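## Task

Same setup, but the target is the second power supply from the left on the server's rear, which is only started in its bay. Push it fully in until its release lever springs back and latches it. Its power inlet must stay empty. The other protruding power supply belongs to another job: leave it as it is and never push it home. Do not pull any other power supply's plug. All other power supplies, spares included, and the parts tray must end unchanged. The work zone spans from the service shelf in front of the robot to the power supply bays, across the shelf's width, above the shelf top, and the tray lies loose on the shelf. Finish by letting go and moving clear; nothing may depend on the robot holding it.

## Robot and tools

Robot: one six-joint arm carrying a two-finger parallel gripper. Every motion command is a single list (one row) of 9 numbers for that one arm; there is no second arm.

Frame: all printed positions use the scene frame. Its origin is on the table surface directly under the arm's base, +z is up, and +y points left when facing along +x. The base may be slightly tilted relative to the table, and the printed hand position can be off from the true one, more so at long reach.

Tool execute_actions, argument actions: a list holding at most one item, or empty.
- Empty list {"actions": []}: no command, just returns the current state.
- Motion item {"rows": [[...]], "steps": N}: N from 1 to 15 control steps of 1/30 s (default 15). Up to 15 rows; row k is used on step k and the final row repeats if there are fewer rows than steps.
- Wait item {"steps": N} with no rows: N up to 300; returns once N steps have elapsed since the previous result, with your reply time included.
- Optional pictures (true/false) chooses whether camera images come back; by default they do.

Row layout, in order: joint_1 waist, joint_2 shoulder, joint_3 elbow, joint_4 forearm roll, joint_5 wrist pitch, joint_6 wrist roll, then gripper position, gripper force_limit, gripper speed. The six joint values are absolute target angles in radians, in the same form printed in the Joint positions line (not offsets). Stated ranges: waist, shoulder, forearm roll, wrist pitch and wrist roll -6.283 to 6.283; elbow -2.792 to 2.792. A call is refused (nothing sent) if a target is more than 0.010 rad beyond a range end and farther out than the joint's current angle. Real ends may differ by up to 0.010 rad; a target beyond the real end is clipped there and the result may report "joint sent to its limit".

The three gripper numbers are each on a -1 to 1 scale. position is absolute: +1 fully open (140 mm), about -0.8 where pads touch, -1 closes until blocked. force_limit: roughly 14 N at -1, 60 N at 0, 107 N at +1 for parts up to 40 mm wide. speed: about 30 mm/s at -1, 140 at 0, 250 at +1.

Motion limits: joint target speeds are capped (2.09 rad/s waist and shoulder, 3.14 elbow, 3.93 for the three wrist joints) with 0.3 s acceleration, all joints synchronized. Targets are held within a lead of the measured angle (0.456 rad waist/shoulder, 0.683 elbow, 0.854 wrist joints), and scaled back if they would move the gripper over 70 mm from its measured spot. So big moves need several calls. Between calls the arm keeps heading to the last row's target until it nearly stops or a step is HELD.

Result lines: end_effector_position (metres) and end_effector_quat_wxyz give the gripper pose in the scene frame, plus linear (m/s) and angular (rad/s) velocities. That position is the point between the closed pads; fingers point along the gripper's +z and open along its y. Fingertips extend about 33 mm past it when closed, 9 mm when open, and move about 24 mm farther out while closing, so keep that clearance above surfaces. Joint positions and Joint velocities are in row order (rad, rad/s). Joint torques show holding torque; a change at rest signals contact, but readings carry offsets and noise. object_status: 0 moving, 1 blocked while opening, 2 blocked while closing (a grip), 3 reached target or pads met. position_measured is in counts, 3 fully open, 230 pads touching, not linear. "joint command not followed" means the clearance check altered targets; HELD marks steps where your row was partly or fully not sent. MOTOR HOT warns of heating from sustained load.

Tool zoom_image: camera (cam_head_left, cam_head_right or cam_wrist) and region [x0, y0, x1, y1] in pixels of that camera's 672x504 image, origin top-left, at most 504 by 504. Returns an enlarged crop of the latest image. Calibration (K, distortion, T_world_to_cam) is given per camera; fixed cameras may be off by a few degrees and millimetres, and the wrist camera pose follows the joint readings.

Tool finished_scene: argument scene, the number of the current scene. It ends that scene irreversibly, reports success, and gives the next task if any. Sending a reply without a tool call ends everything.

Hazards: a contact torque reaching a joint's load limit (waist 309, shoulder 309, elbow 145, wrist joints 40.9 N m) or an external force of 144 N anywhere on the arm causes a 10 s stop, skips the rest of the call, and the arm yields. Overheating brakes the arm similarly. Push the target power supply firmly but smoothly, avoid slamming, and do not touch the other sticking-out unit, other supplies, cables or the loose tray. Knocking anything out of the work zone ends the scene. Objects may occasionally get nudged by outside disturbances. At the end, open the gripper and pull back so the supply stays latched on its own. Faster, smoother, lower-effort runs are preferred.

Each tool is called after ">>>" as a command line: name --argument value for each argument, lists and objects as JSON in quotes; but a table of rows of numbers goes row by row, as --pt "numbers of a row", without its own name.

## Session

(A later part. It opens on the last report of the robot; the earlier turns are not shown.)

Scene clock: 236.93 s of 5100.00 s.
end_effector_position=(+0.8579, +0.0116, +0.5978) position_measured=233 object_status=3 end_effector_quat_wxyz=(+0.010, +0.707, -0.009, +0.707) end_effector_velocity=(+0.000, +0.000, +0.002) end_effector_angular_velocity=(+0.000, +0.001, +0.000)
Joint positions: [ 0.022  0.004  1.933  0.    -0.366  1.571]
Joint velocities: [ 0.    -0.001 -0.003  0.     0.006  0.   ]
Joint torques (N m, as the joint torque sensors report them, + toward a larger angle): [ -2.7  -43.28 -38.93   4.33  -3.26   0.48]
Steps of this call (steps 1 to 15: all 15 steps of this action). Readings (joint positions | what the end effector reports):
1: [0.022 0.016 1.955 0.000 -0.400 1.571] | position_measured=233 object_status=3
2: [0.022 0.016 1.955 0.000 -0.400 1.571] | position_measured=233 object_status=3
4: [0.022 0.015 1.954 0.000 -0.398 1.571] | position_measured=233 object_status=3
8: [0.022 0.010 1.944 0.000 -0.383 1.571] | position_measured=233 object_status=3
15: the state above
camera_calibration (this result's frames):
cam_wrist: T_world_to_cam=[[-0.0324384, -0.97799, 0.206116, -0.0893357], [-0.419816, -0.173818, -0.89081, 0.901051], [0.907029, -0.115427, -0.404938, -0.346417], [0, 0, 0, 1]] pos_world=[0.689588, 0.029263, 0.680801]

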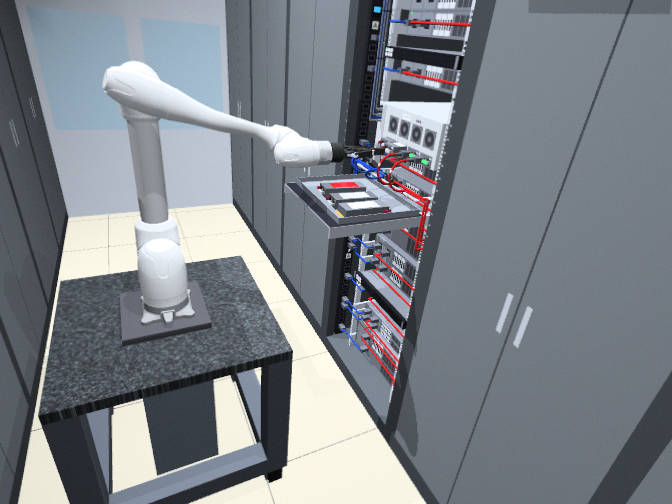

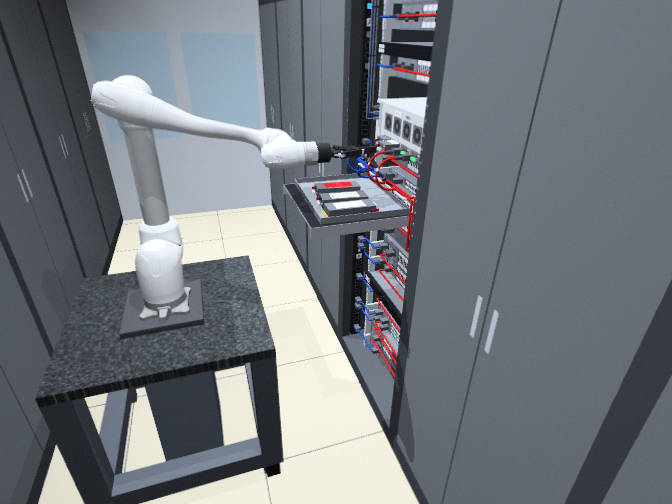

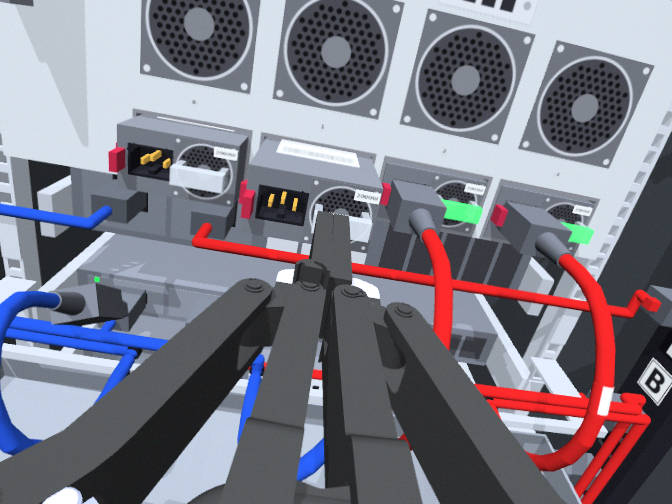

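>>> zoom_image --camera "cam_wrist" --region '[220, 120, 480, 300]'

Region (220, 120, 480, 300) of cam_wrist's 672x504 image, scaled by 1.938, with more detail than that image has; it fills the top 349 rows of this view, and the rest is white.

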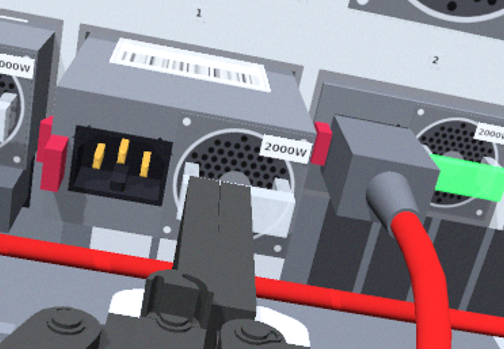

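>>> execute_actions --actions '[{"rows": [[0.0222,0.00497,1.93159,0,-0.36577,1.5708,-1,0,0.8],[0.0222,0.00658,1.92998,0,-0.36576,1.5708,-1,0,0.8],[0.0223,0.00899,1.92754,0,-0.36574,1.5708,-1,0,0.8],[0.0223,0.01124,1.92527,0,-0.36571,1.5708,-1,0,0.8],[0.0224,0.01317,1.92331,0,-0.36569,1.5708,-1,0,0.8],[0.0224,0.01493,1.92152,0,-0.36565,1.5708,-1,0,0.8],[0.0224,0.01670,1.91972,0,-0.36563,1.5708,-1,0,0.8],[0.0225,0.01863,1.91776,0,-0.36560,1.5708,-1,0,0.8],[0.0225,0.02103,1.91531,0,-0.36554,1.5708,-1,0,0.8],[0.0226,0.02423,1.91202,0,-0.36545,1.5708,-1,0,0.8],[0.0226,0.02822,1.90790,0,-0.36533,1.5708,-1,0,0.8],[0.0227,0.03300,1.90295,0,-0.36515,1.5708,-1,0,0.8],[0.0228,0.03778,1.89797,0,-0.36495,1.5708,-1,0,0.8],[0.0229,0.04254,1.89297,0,-0.36472,1.5708,-1,0,0.8],[0.0230,0.04731,1.88796,0,-0.36447,1.5708,-1,0,0.8]], "steps": 15}]' --pictures false

>>> execute_actions --actions '[{"rows": [[0.0231,0.05206,1.88292,0,-0.36419,1.5708,-1,0,0.8],[0.0232,0.05681,1.87787,0,-0.36388,1.5708,-1,0,0.8],[0.0232,0.06155,1.87280,0,-0.36355,1.5708,-1,0,0.8],[0.0233,0.06597,1.86804,0,-0.36322,1.5708,-1,0,0.8],[0.0234,0.06991,1.86379,0,-0.36290,1.5708,-1,0,0.8],[0.0234,0.07337,1.86003,0,-0.36260,1.5708,-1,0,0.8],[0.0235,0.07652,1.85661,0,-0.36233,1.5708,-1,0,0.8],[0.0235,0.07935,1.85351,0,-0.36206,1.5708,-1,0,0.8],[0.0236,0.08186,1.85076,0,-0.36182,1.5708,-1,0,0.8],[0.0236,0.08421,1.84818,0,-0.36159,1.5708,-1,0,0.8],[0.0237,0.08640,1.84576,0,-0.36137,1.5708,-1,0,0.8],[0.0237,0.08844,1.84351,0,-0.36116,1.5708,-1,0,0.8],[0.0237,0.09032,1.84143,0,-0.36096,1.5708,-1,0,0.8],[0.0238,0.09189,1.83970,0,-0.36079,1.5708,-1,0,0.8],[0.0238,0.09298,1.83848,0,-0.36067,1.5708,-1,0,0.8]], "steps": 15}]'

Scene clock: 286.33 s of 5100.00 s.
end_effector_position=(+0.8784, +0.0113, +0.5980) position_measured=233 object_status=3 end_effector_quat_wxyz=(+0.009, +0.707, -0.009, +0.707) end_effector_velocity=(+0.086, +0.002, +0.001) end_effector_angular_velocity=(-0.000, -0.002, +0.005)
Joint positions: [ 0.022  0.037  1.899  0.    -0.365  1.571]
Joint velocities: [ 0.005  0.137 -0.145  0.     0.006 -0.   ]
Joint torques (N m, as the joint torque sensors report them, + toward a larger angle): [ -7.98 -42.47 -39.78   4.35  -3.04   0.34]
Steps of this call (steps 1 to 15: the robot went on to your last target; steps 16 to 100: nothing new was sent; then 45.57 s passed at rest; steps 101 to 115: all 15 steps of this action). Readings (joint positions | what the end effector reports):
101: [0.022 0.004 1.932 0.000 -0.366 1.571] | position_measured=233 object_status=3
102: [0.022 0.004 1.932 0.000 -0.366 1.571] | position_measured=233 object_status=3
104: [0.022 0.007 1.929 0.000 -0.366 1.571] | position_measured=233 object_status=3
108: [0.022 0.015 1.922 0.000 -0.366 1.571] | position_measured=233 object_status=3
115: the state above

Scene clock: 286.83 s of 5100.00 s.
end_effector_position=(+0.9121, +0.0115, +0.5979) position_measured=233 object_status=3 end_effector_quat_wxyz=(+0.009, +0.707, -0.009, +0.707) end_effector_velocity=(+0.031, +0.000, +0.001) end_effector_angular_velocity=(-0.000, -0.001, +0.001)
Joint positions: [ 0.024  0.09   1.842  0.    -0.361  1.571]
Joint velocities: [ 0.001  0.047 -0.054 -0.     0.006 -0.   ]
Joint torques (N m, as the joint torque sensors report them, + toward a larger angle): [ -0.51 -51.12 -36.84   4.11  -2.32   0.21]
Steps of this call (steps 1 to 15: all 15 steps of this action). Readings (joint positions | what the end effector reports):
1: [0.023 0.042 1.894 0.000 -0.365 1.571] | position_measured=233 object_status=3
2: [0.023 0.046 1.889 0.000 -0.365 1.571] | position_measured=233 object_status=3
4: [0.023 0.056 1.879 0.000 -0.364 1.571] | position_measured=233 object_status=3
8: [0.023 0.073 1.861 0.000 -0.363 1.571] | position_measured=233 object_status=3
15: the state above
camera_calibration (this result's frames):
cam_wrist: T_world_to_cam=[[-0.0309785, -0.978037, 0.206115, -0.0890192], [-0.419499, -0.17445, -0.890835, 0.923621], [0.907227, -0.114062, -0.404882, -0.395701], [0, 0, 0, 1]] pos_world=[0.743691, 0.0289275, 0.68093]

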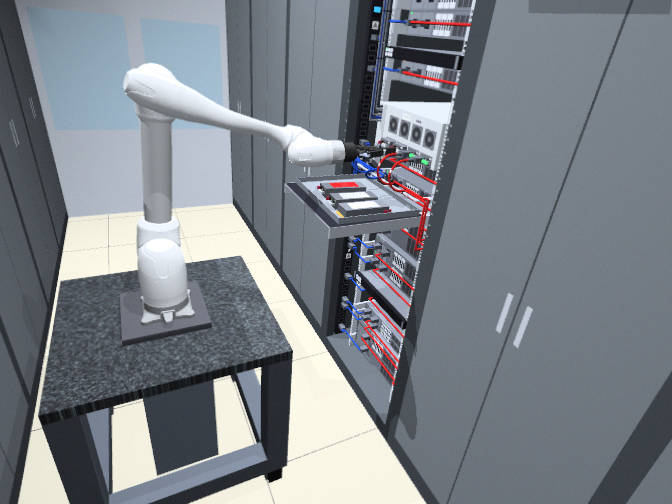

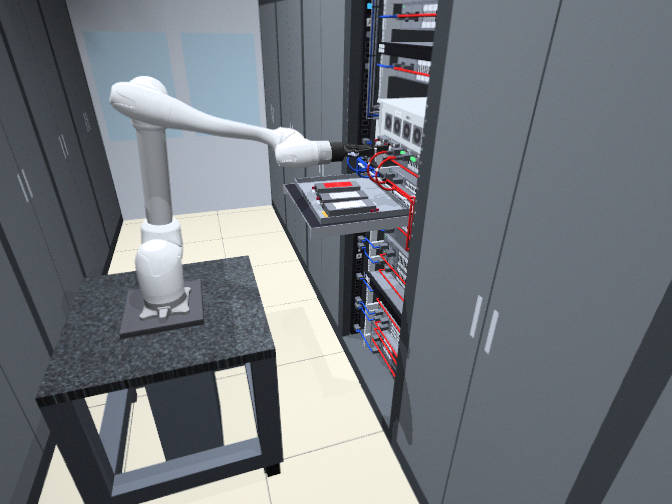

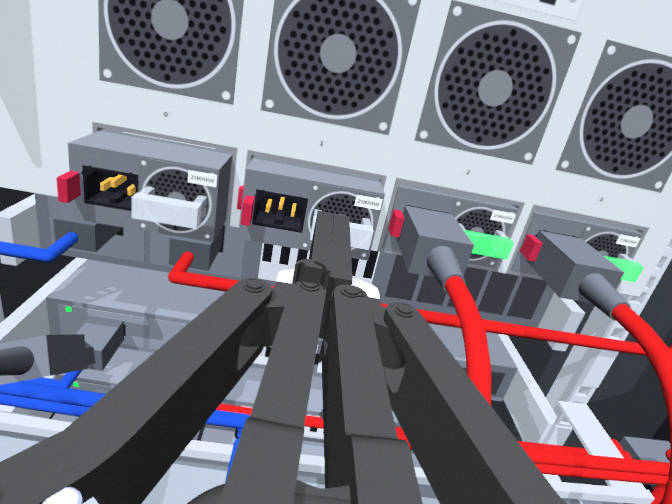

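>>> execute_actions --actions '[]'

>>> zoom_image --camera "cam_wrist" --region '[200, 130, 540, 290]'

Scene clock: 288.83 s of 5100.00 s.
end_effector_position=(+0.9139, +0.0115, +0.5979) position_measured=233 object_status=3 end_effector_quat_wxyz=(+0.009, +0.707, -0.009, +0.707) end_effector_velocity=(-0.000, -0.001, -0.000) end_effector_angular_velocity=(+0.000, +0.000, -0.001)
Joint positions: [ 0.024  0.093  1.838  0.    -0.361  1.571]
Joint velocities: [-0.001 -0.     0.     0.     0.    -0.   ]
Joint torques (N m, as the joint torque sensors report them, + toward a larger angle): [  0.52 -46.2  -37.7    4.14  -1.82   0.17]
Steps of this call (steps 1 to 15: the robot went on to your last target; steps 16 to 60: nothing new was sent). Readings (joint positions | what the end effector reports):
1: [0.024 0.092 1.840 0.000 -0.361 1.571] | position_measured=233 object_status=3
2: [0.024 0.092 1.839 0.000 -0.361 1.571] | position_measured=233 object_status=3
4: [0.024 0.093 1.839 0.000 -0.361 1.571] | position_measured=233 object_status=3
8: [0.024 0.093 1.838 0.000 -0.361 1.571] | position_measured=233 object_status=3
60: the state above
The arm was judged still, so your last target was given up. Only a new action makes it travel on or press farther. Fingers that are still opening or closing keep moving.
camera_calibration (this result's frames):
cam_wrist: T_world_to_cam=[[-0.0308867, -0.97804, 0.206115, -0.08901], [-0.419498, -0.174488, -0.890829, 0.924391], [0.907231, -0.11398, -0.404896, -0.397366], [0, 0, 0, 1]] pos_world=[0.745534, 0.028948, 0.680928]

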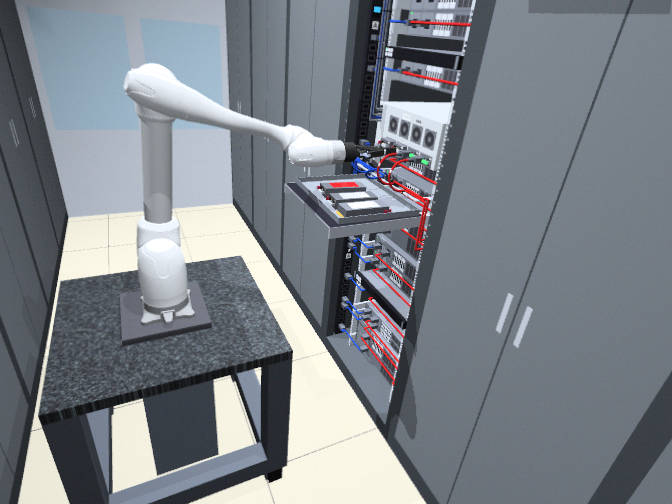

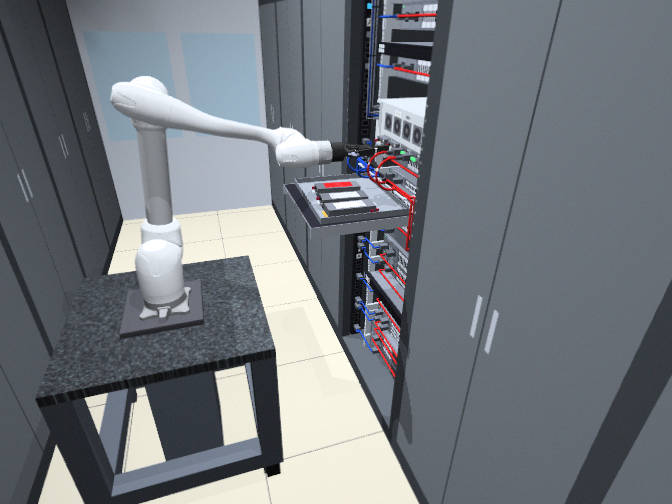

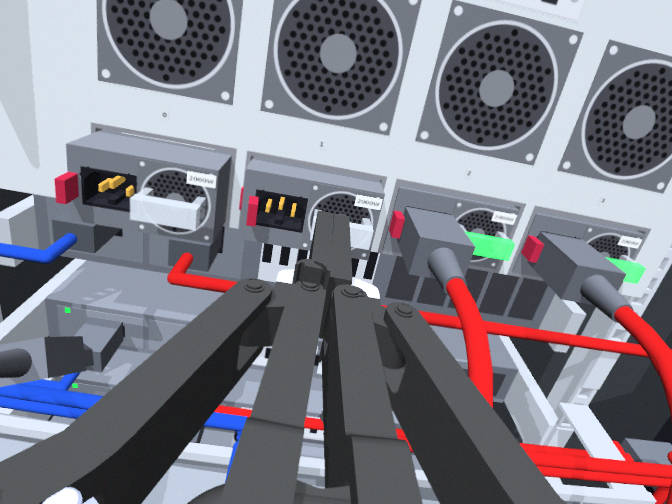

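Region (200, 130, 540, 290) of cam_wrist's 672x504 image, scaled by 1.482, with more detail than that image has; it fills the top 237 rows of this view, and the rest is white.

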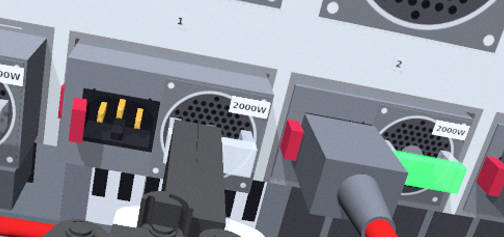

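>>> execute_actions --actions '[{"rows": [[0.0238,0.09361,1.83779,0,-0.36060,1.5708,-1,0,0.8],[0.0238,0.09471,1.83657,0,-0.36048,1.5708,-1,0,0.8],[0.0238,0.09611,1.83501,0,-0.36032,1.5708,-1,0,0.8],[0.0239,0.09768,1.83326,0,-0.36014,1.5708,-1,0,0.8],[0.0239,0.09924,1.83152,0,-0.35996,1.5708,-1,0,0.8],[0.0239,0.10080,1.82977,0,-0.35978,1.5708,-1,0,0.8],[0.0239,0.10236,1.82802,0,-0.35959,1.5708,-1,0,0.8],[0.0240,0.10392,1.82627,0,-0.35940,1.5708,-1,0,0.8],[0.0240,0.10548,1.82452,0,-0.35920,1.5708,-1,0,0.8],[0.0240,0.10689,1.82294,0,-0.35903,1.5708,-1,0,0.8],[0.0240,0.10814,1.82153,0,-0.35887,1.5708,-1,0,0.8],[0.0240,0.10923,1.82030,0,-0.35873,1.5708,-1,0,0.8],[0.0240,0.11016,1.81924,0,-0.35861,1.5708,-1,0,0.8],[0.0240,0.11094,1.81836,0,-0.35851,1.5708,-1,0,0.8],[0.0240,0.11172,1.81748,0,-0.35841,1.5708,-1,0,0.8]], "steps": 15}]' --pictures false

>>> execute_actions --actions '[{"steps": 6}]'

>>> zoom_image --camera "cam_wrist" --region '[200, 130, 540, 290]'

Scene clock: 318.70 s of 5100.00 s.
end_effector_position=(+0.9249, +0.0115, +0.5979) position_measured=233 object_status=3 end_effector_quat_wxyz=(+0.009, +0.707, -0.009, +0.707) end_effector_velocity=(+0.016, -0.002, +0.003) end_effector_angular_velocity=(+0.000, -0.004, -0.001)
Joint positions: [ 0.024  0.11   1.819  0.    -0.359  1.571]
Joint velocities: [-0.001  0.024 -0.03   0.     0.003  0.   ]
Joint torques (N m, as the joint torque sensors report them, + toward a larger angle): [ -3.42 -51.15 -38.2    4.38  -1.95   0.23]
Steps of this call (steps 1 to 90: nothing new was sent; then 26.37 s passed at rest; steps 91 to 105: all 15 steps of this action). Readings (joint positions | what the end effector reports):
91: [0.024 0.093 1.838 0.000 -0.361 1.571] | position_measured=233 object_status=3
92: [0.024 0.093 1.838 0.000 -0.361 1.571] | position_measured=233 object_status=3
94: [0.024 0.095 1.836 0.000 -0.361 1.571] | position_measured=233 object_status=3
98: [0.024 0.101 1.830 0.000 -0.360 1.571] | position_measured=233 object_status=3
105: the state above

Scene clock: 318.90 s of 5100.00 s.
end_effector_position=(+0.9259, +0.0114, +0.5979) position_measured=233 object_status=3 end_effector_quat_wxyz=(+0.009, +0.707, -0.009, +0.707) end_effector_velocity=(-0.001, -0.001, +0.001) end_effector_angular_velocity=(+0.001, -0.001, -0.002)
Joint positions: [ 0.024  0.112  1.818  0.    -0.358  1.571]
Joint velocities: [-0.001 -0.001  0.001  0.    -0.001  0.001]
Joint torques (N m, as the joint torque sensors report them, + toward a larger angle): [ -3.73 -49.72 -37.46   4.33  -2.01   0.43]
Steps of this call (steps 1 to 6: the robot went on to your last target). Readings (joint positions | what the end effector reports):
1: [0.024 0.111 1.818 0.000 -0.359 1.571] | position_measured=233 object_status=3
2: [0.024 0.111 1.818 0.000 -0.358 1.571] | position_measured=233 object_status=3
4: [0.024 0.112 1.818 0.000 -0.358 1.571] | position_measured=233 object_status=3
6: the state above
camera_calibration (this result's frames):
cam_wrist: T_world_to_cam=[[-0.0306634, -0.978047, 0.206115, -0.0889342], [-0.419461, -0.174583, -0.890827, 0.929356], [0.907255, -0.113773, -0.4049, -0.408275], [0, 0, 0, 1]] pos_world=[0.757511, 0.0288174, 0.680916]

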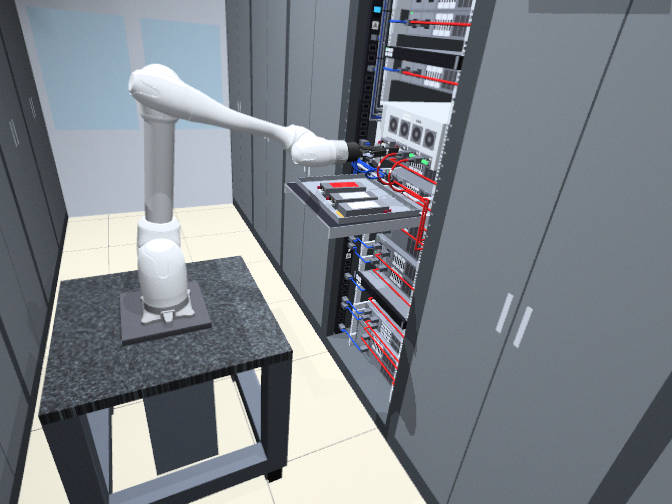

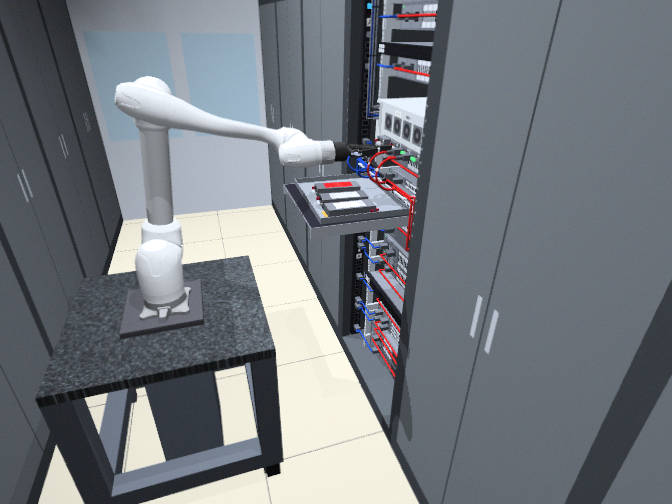

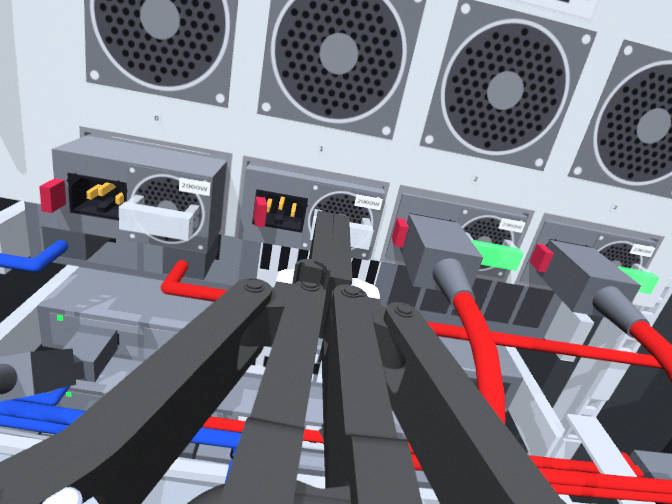

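Region (200, 130, 540, 290) of cam_wrist's 672x504 image, scaled by 1.482, with more detail than that image has; it fills the top 237 rows of this view, and the rest is white.

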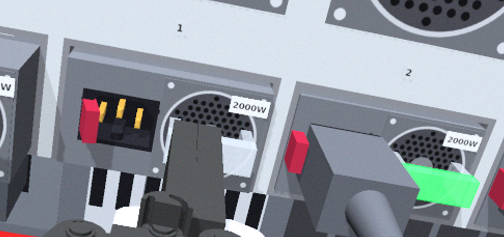

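>>> execute_actions --actions '[{"rows": [[0.0240,0.11219,1.81695,0,-0.35834,1.5708,-1,0,0.8],[0.0240,0.11297,1.81607,0,-0.35824,1.5708,-1,0,0.8],[0.0241,0.11374,1.81519,0,-0.35814,1.5708,-1,0,0.8],[0.0241,0.11452,1.81430,0,-0.35803,1.5708,-1,0,0.8],[0.0241,0.11530,1.81342,0,-0.35793,1.5708,-1,0,0.8],[0.0241,0.11608,1.81254,0,-0.35782,1.5708,-1,0,0.8],[0.0241,0.11686,1.81165,0,-0.35771,1.5708,-1,0,0.8],[0.0241,0.11763,1.81077,0,-0.35760,1.5708,-1,0,0.8],[0.0241,0.11826,1.81006,0,-0.35752,1.5708,-1,0,0.8],[0.0241,0.11872,1.80952,0,-0.35745,1.5708,-1,0,0.8]], "steps": 15}]'

>>> zoom_image --camera "cam_wrist" --region '[200, 130, 540, 290]'

Scene clock: 327.63 s of 5100.00 s.
end_effector_position=(+0.9304, +0.0113, +0.5979) position_measured=233 object_status=3 end_effector_quat_wxyz=(+0.009, +0.707, -0.009, +0.707) end_effector_velocity=(+0.000, -0.002, -0.001) end_effector_angular_velocity=(+0.000, +0.002, -0.002)
Joint positions: [ 0.024  0.119  1.81   0.    -0.357  1.571]
Joint velocities: [-0.002  0.001  0.    -0.     0.001  0.   ]
Joint torques (N m, as the joint torque sensors report them, + toward a larger angle): [ -9.06 -41.5  -44.01   5.05  -2.57   0.28]
Steps of this call (steps 1 to 15: the robot went on to your last target; steps 16 to 100: nothing new was sent; then 4.90 s passed at rest; steps 101 to 115: all 15 steps of this action). Readings (joint positions | what the end effector reports):
101: [0.024 0.112 1.817 0.000 -0.358 1.571] | position_measured=233 object_status=3
102: [0.024 0.112 1.817 0.000 -0.358 1.571] | position_measured=233 object_status=3
104: [0.024 0.113 1.816 0.000 -0.358 1.571] | position_measured=233 object_status=3
108: [0.024 0.116 1.813 0.000 -0.358 1.571] | position_measured=233 object_status=3
115: the state above
camera_calibration (this result's frames):
cam_wrist: T_world_to_cam=[[-0.03067, -0.978047, 0.206115, -0.0889088], [-0.419433, -0.174584, -0.89084, 0.931236], [0.907268, -0.113773, -0.40487, -0.41237], [0, 0, 0, 1]] pos_world=[0.761994, 0.0287052, 0.680952]

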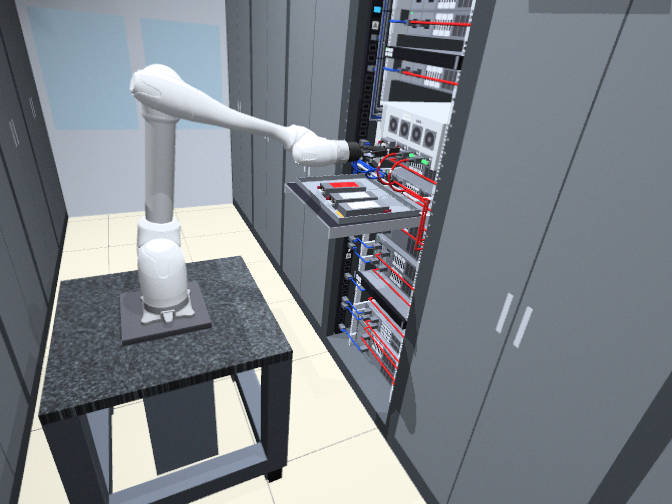

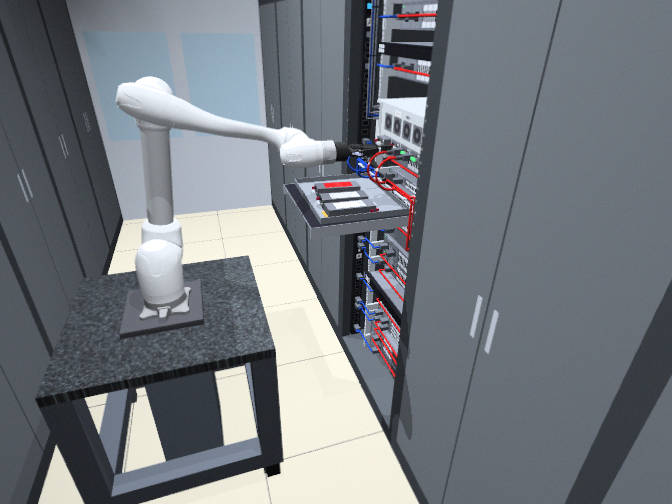

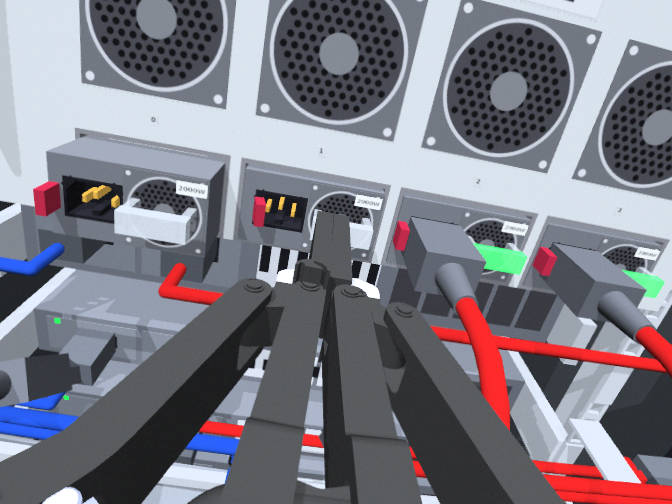

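Region (200, 130, 540, 290) of cam_wrist's 672x504 image, scaled by 1.482, with more detail than that image has; it fills the top 237 rows of this view, and the rest is white.

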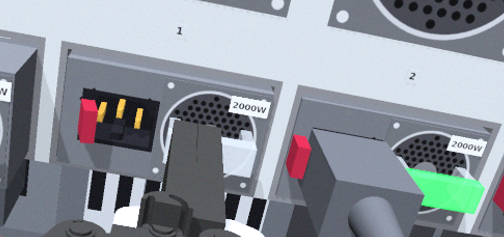

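>>> execute_actions --actions '[{"rows": [[0.0242,0.11919,1.80899,0,-0.35739,1.5708,-1,0,0.8],[0.0242,0.11966,1.80846,0,-0.35732,1.5708,-1,0,0.8],[0.0243,0.12012,1.80793,0,-0.35725,1.5708,-1,0,0.8],[0.0243,0.12059,1.80740,0,-0.35719,1.5708,-1,0,0.8],[0.0244,0.12105,1.80686,0,-0.35712,1.5708,-1,0,0.8],[0.0244,0.12152,1.80633,0,-0.35705,1.5708,-1,0,0.8],[0.0244,0.12183,1.80597,0,-0.35701,1.5708,-1,0,0.8]], "steps": 12}]'

>>> zoom_image --camera "cam_wrist" --region '[200, 130, 540, 290]'

Scene clock: 337.33 s of 5100.00 s.
end_effector_position=(+0.9324, +0.0116, +0.5979) position_measured=233 object_status=3 end_effector_quat_wxyz=(+0.009, +0.707, -0.009, +0.707) end_effector_velocity=(+0.000, +0.000, -0.000) end_effector_angular_velocity=(-0.000, +0.001, +0.001)
Joint positions: [ 0.024  0.122  1.806  0.    -0.357  1.571]
Joint velocities: [ 0.     0.001 -0.001 -0.     0.001  0.   ]
Joint torques (N m, as the joint torque sensors report them, + toward a larger angle): [ -1.38 -43.67 -41.53   3.72  -2.24   0.39]
Steps of this call (steps 1 to 15: the robot went on to your last target; steps 16 to 100: nothing new was sent; then 5.97 s passed at rest; steps 101 to 112: all 12 steps of this action). Readings (joint positions | what the end effector reports):
101: [0.024 0.119 1.810 0.000 -0.357 1.571] | position_measured=233 object_status=3
102: [0.024 0.119 1.810 0.000 -0.357 1.571] | position_measured=233 object_status=3
104: [0.024 0.120 1.809 0.000 -0.357 1.571] | position_measured=233 object_status=3
108: [0.024 0.121 1.806 0.000 -0.357 1.571] | position_measured=233 object_status=3
112: the state above
camera_calibration (this result's frames):
cam_wrist: T_world_to_cam=[[-0.0303418, -0.978057, 0.206115, -0.088887], [-0.419354, -0.174727, -0.89085, 0.93204], [0.907316, -0.113465, -0.40485, -0.414241], [0, 0, 0, 1]] pos_world=[0.764004, 0.0289144, 0.680923]

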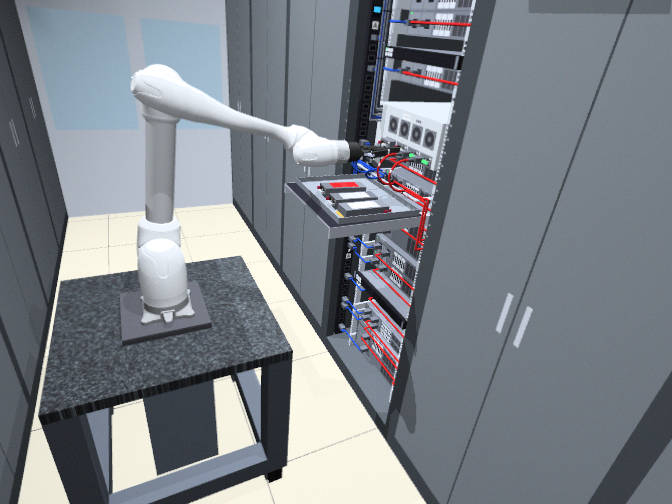

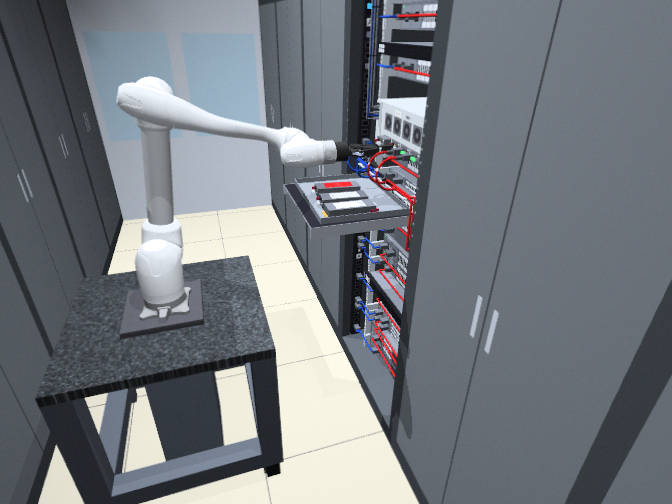

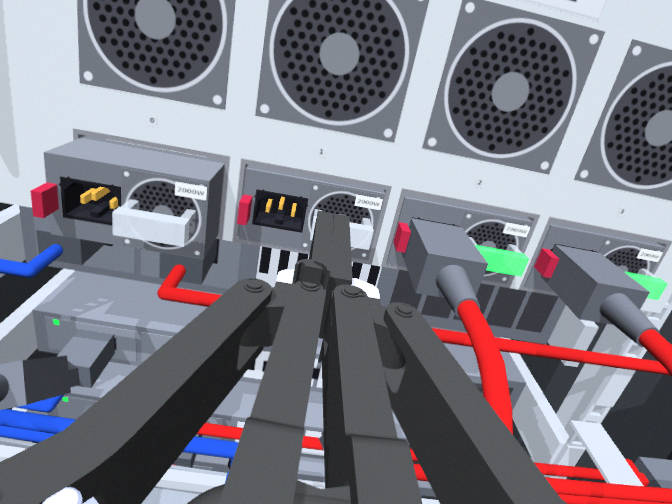

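Region (200, 130, 540, 290) of cam_wrist's 672x504 image, scaled by 1.482, with more detail than that image has; it fills the top 237 rows of this view, and the rest is white.

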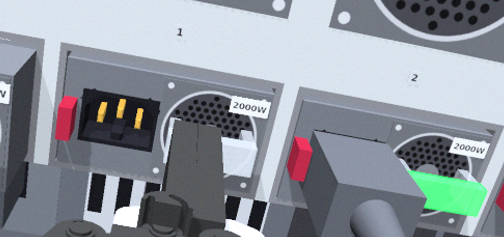

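>>> execute_actions --actions '[{"rows": [[0.0244,0.12214,1.80562,0,-0.35696,1.5708,-1,0,0.8],[0.0244,0.12245,1.80526,0,-0.35692,1.5708,-1,0,0.8],[0.0244,0.12276,1.80491,0,-0.35687,1.5708,-1,0,0.8]], "steps": 7}]' --pictures false

>>> execute_actions --actions '[{"rows": [[0.0244,0.12166,1.80580,0,-0.35666,1.5708,-1,0,0.8],[0.0244,0.11837,1.80845,0,-0.35602,1.5708,-1,0,0.8],[0.0244,0.11293,1.81284,0,-0.35497,1.5708,-1,0,0.8],[0.0244,0.10539,1.81892,0,-0.35351,1.5708,-1,0,0.8],[0.0244,0.09584,1.82661,0,-0.35166,1.5708,-1,0,0.8],[0.0244,0.08439,1.83585,0,-0.34944,1.5708,-1,0,0.8],[0.0244,0.07115,1.84652,0,-0.34687,1.5708,-1,0,0.8],[0.0244,0.05629,1.85851,0,-0.34399,1.5708,-1,0,0.8],[0.0244,0.03994,1.87169,0,-0.34083,1.5708,-1,0,0.8],[0.0244,0.02231,1.88591,0,-0.33741,1.5708,-1,0,0.8],[0.0244,0.00357,1.90101,0,-0.33378,1.5708,-1,0,0.8],[0.0244,-0.01606,1.91684,0,-0.32998,1.5708,-1,0,0.8],[0.0244,-0.03638,1.93322,0,-0.32605,1.5708,-1,0,0.8],[0.0244,-0.05715,1.94997,0,-0.32202,1.5708,-1,0,0.8],[0.0244,-0.07815,1.96690,0,-0.31796,1.5708,-1,0,0.8]], "steps": 15}]' --pictures false

>>> execute_actions --actions '[{"rows": [[0.0244,-0.09915,1.98383,0,-0.31389,1.5708,-1,0,0.8],[0.0244,-0.11992,2.00058,0,-0.30986,1.5708,-1,0,0.8],[0.0244,-0.14024,2.01696,0,-0.30593,1.5708,-1,0,0.8],[0.0244,-0.15987,2.03279,0,-0.30213,1.5708,-1,0,0.8],[0.0244,-0.17861,2.04790,0,-0.29850,1.5708,-1,0,0.8],[0.0244,-0.19624,2.06211,0,-0.29508,1.5708,-1,0,0.8],[0.0244,-0.21259,2.07529,0,-0.29192,1.5708,-1,0,0.8],[0.0244,-0.22745,2.08728,0,-0.28904,1.5708,-1,0,0.8],[0.0244,-0.24069,2.09795,0,-0.28647,1.5708,-1,0,0.8],[0.0244,-0.25214,2.10719,0,-0.28425,1.5708,-1,0,0.8],[0.0244,-0.26169,2.11488,0,-0.28240,1.5708,-1,0,0.8],[0.0244,-0.26923,2.12096,0,-0.28094,1.5708,-1,0,0.8],[0.0244,-0.27467,2.12535,0,-0.27989,1.5708,-1,0,0.8],[0.0244,-0.27796,2.12800,0,-0.27925,1.5708,-1,0,0.8],[0.0244,-0.27906,2.12889,0,-0.27904,1.5708,-1,0,0.8]], "steps": 15}]' --pictures false

>>> execute_actions --actions '[{"steps": 8}]'

Scene clock: 370.57 s of 5100.00 s.
end_effector_position=(+0.9329, +0.0117, +0.5979) position_measured=233 object_status=3 end_effector_quat_wxyz=(+0.009, +0.707, -0.009, +0.707) end_effector_velocity=(+0.001, +0.001, -0.002) end_effector_angular_velocity=(-0.001, +0.003, +0.001)
Joint positions: [ 0.024  0.123  1.805 -0.    -0.357  1.571]
Joint velocities: [ 0.001  0.002  0.001 -0.001 -0.    -0.001]
Joint torques (N m, as the joint torque sensors report them, + toward a larger angle): [ -4.95 -36.41 -46.9    4.49  -2.49   0.29]
Steps of this call (steps 1 to 15: the robot went on to your last target; steps 16 to 100: nothing new was sent; then 29.67 s passed at rest; steps 101 to 107: all 7 steps of this action). Readings (joint positions | what the end effector reports):
101: [0.024 0.122 1.806 0.000 -0.357 1.571] | position_measured=233 object_status=3
102: [0.024 0.122 1.806 0.000 -0.357 1.571] | position_measured=233 object_status=3
104: [0.024 0.122 1.805 0.000 -0.357 1.571] | position_measured=233 object_status=3
107: the state above

Scene clock: 371.07 s of 5100.00 s.
end_effector_position=(+0.8519, +0.0137, +0.6167) position_measured=233 object_status=3 end_effector_quat_wxyz=(+0.009, +0.707, -0.009, +0.707) end_effector_velocity=(-0.324, +0.006, +0.051) end_effector_angular_velocity=(-0.000, -0.001, -0.002)
Joint positions: [ 0.024 -0.017  1.917 -0.    -0.33   1.571]
Joint velocities: [-0.002 -0.554  0.446  0.     0.107 -0.   ]
Joint torques (N m, as the joint torque sensors report them, + toward a larger angle): [ -1.32 -49.54 -37.53   4.19  -3.17   0.37]
Steps of this call (steps 1 to 15: all 15 steps of this action). Readings (joint positions | what the end effector reports):
1: [0.024 0.123 1.805 -0.000 -0.357 1.571] | position_measured=233 object_status=3
2: [0.024 0.122 1.805 -0.000 -0.357 1.571] | position_measured=233 object_status=3
4: [0.024 0.118 1.809 -0.000 -0.356 1.571] | position_measured=233 object_status=3
8: [0.024 0.089 1.832 -0.000 -0.350 1.571] | position_measured=233 object_status=3
15: the state above

Scene clock: 371.57 s of 5100.00 s.
end_effector_position=(+0.7046, +0.0173, +0.6206) position_measured=233 object_status=3 end_effector_quat_wxyz=(+0.009, +0.707, -0.009, +0.707) end_effector_velocity=(-0.109, +0.003, -0.009) end_effector_angular_velocity=(+0.000, -0.004, +0.001)
Joint positions: [ 0.024 -0.271  2.122 -0.    -0.281  1.571]
Joint velocities: [ 0.001 -0.193  0.152  0.     0.037  0.   ]
Joint torques (N m, as the joint torque sensors report them, + toward a larger angle): [ -4.07  -4.53 -41.01   4.49  -3.26   0.3 ]
Steps of this call (steps 1 to 15: all 15 steps of this action). Readings (joint positions | what the end effector reports):
1: [0.024 -0.036 1.933 -0.000 -0.326 1.571] | position_measured=233 object_status=3
2: [0.024 -0.055 1.948 -0.000 -0.322 1.571] | position_measured=233 object_status=3
4: [0.024 -0.096 1.981 -0.000 -0.315 1.571] | position_measured=233 object_status=3
8: [0.024 -0.175 2.045 -0.000 -0.299 1.571] | position_measured=233 object_status=3
15: the state above

Scene clock: 371.83 s of 5100.00 s.
end_effector_position=(+0.7000, +0.0174, +0.6199) position_measured=233 object_status=3 end_effector_quat_wxyz=(+0.009, +0.707, -0.009, +0.707) end_effector_velocity=(+0.000, -0.000, -0.000) end_effector_angular_velocity=(+0.001, +0.001, -0.000)
Joint positions: [ 0.024 -0.279  2.129 -0.    -0.279  1.571]
Joint velocities: [-0.     0.001 -0.     0.     0.001  0.001]
Joint torques (N m, as the joint torque sensors report them, + toward a larger angle): [ -1.99 -16.22 -40.26   4.38  -3.02   0.5 ]
Steps of this call (steps 1 to 8: the robot went on to your last target). Readings (joint positions | what the end effector reports):
1: [0.024 -0.276 2.126 -0.000 -0.280 1.571] | position_measured=233 object_status=3
2: [0.024 -0.278 2.128 -0.000 -0.279 1.571] | position_measured=233 object_status=3
4: [0.024 -0.279 2.129 -0.000 -0.279 1.571] | position_measured=233 object_status=3
8: the state above
camera_calibration (this result's frames):
cam_wrist: T_world_to_cam=[[-0.0302194, -0.978057, 0.206132, -0.094884], [-0.419468, -0.174778, -0.890786, 0.855245], [0.907267, -0.113385, -0.404982, -0.193731], [0, 0, 0, 1]] pos_world=[0.531647, 0.0347101, 0.702941]

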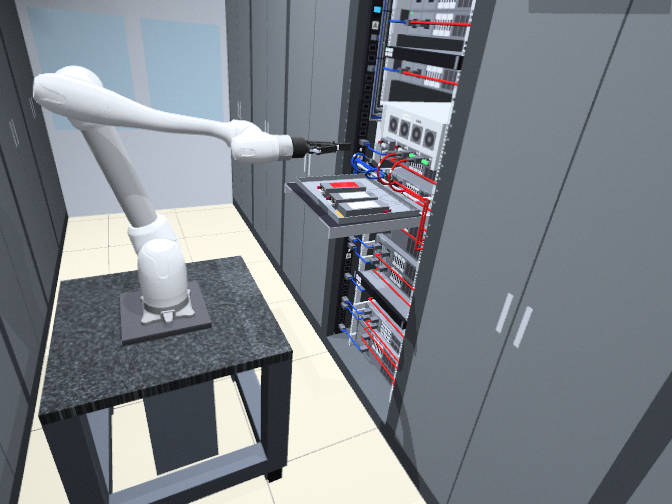

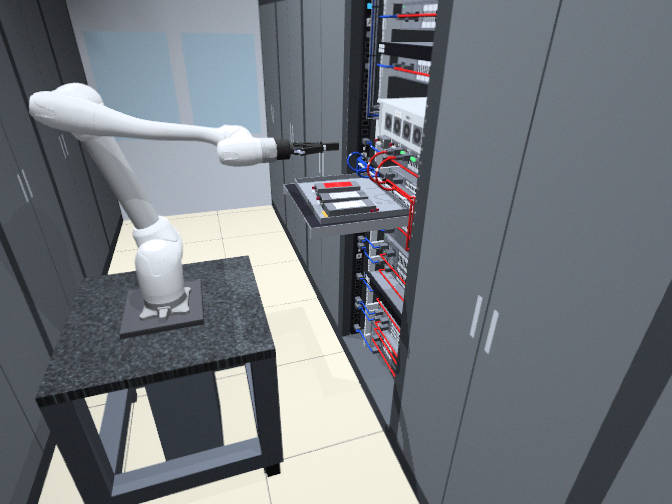

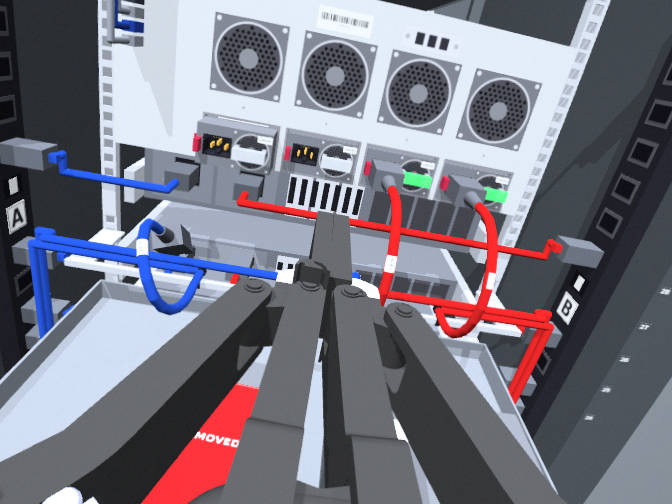

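>>> zoom_image --camera "cam_wrist" --region '[170, 100, 530, 230]'

Region (170, 100, 530, 230) of cam_wrist's 672x504 image, scaled by 1.400, with more detail than that image has; it fills the top 182 rows of this view, and the rest is white.

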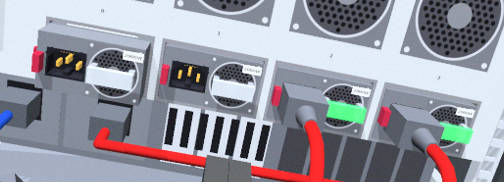

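>>> finished_scene --scene 2

The scene is finished: the task was done.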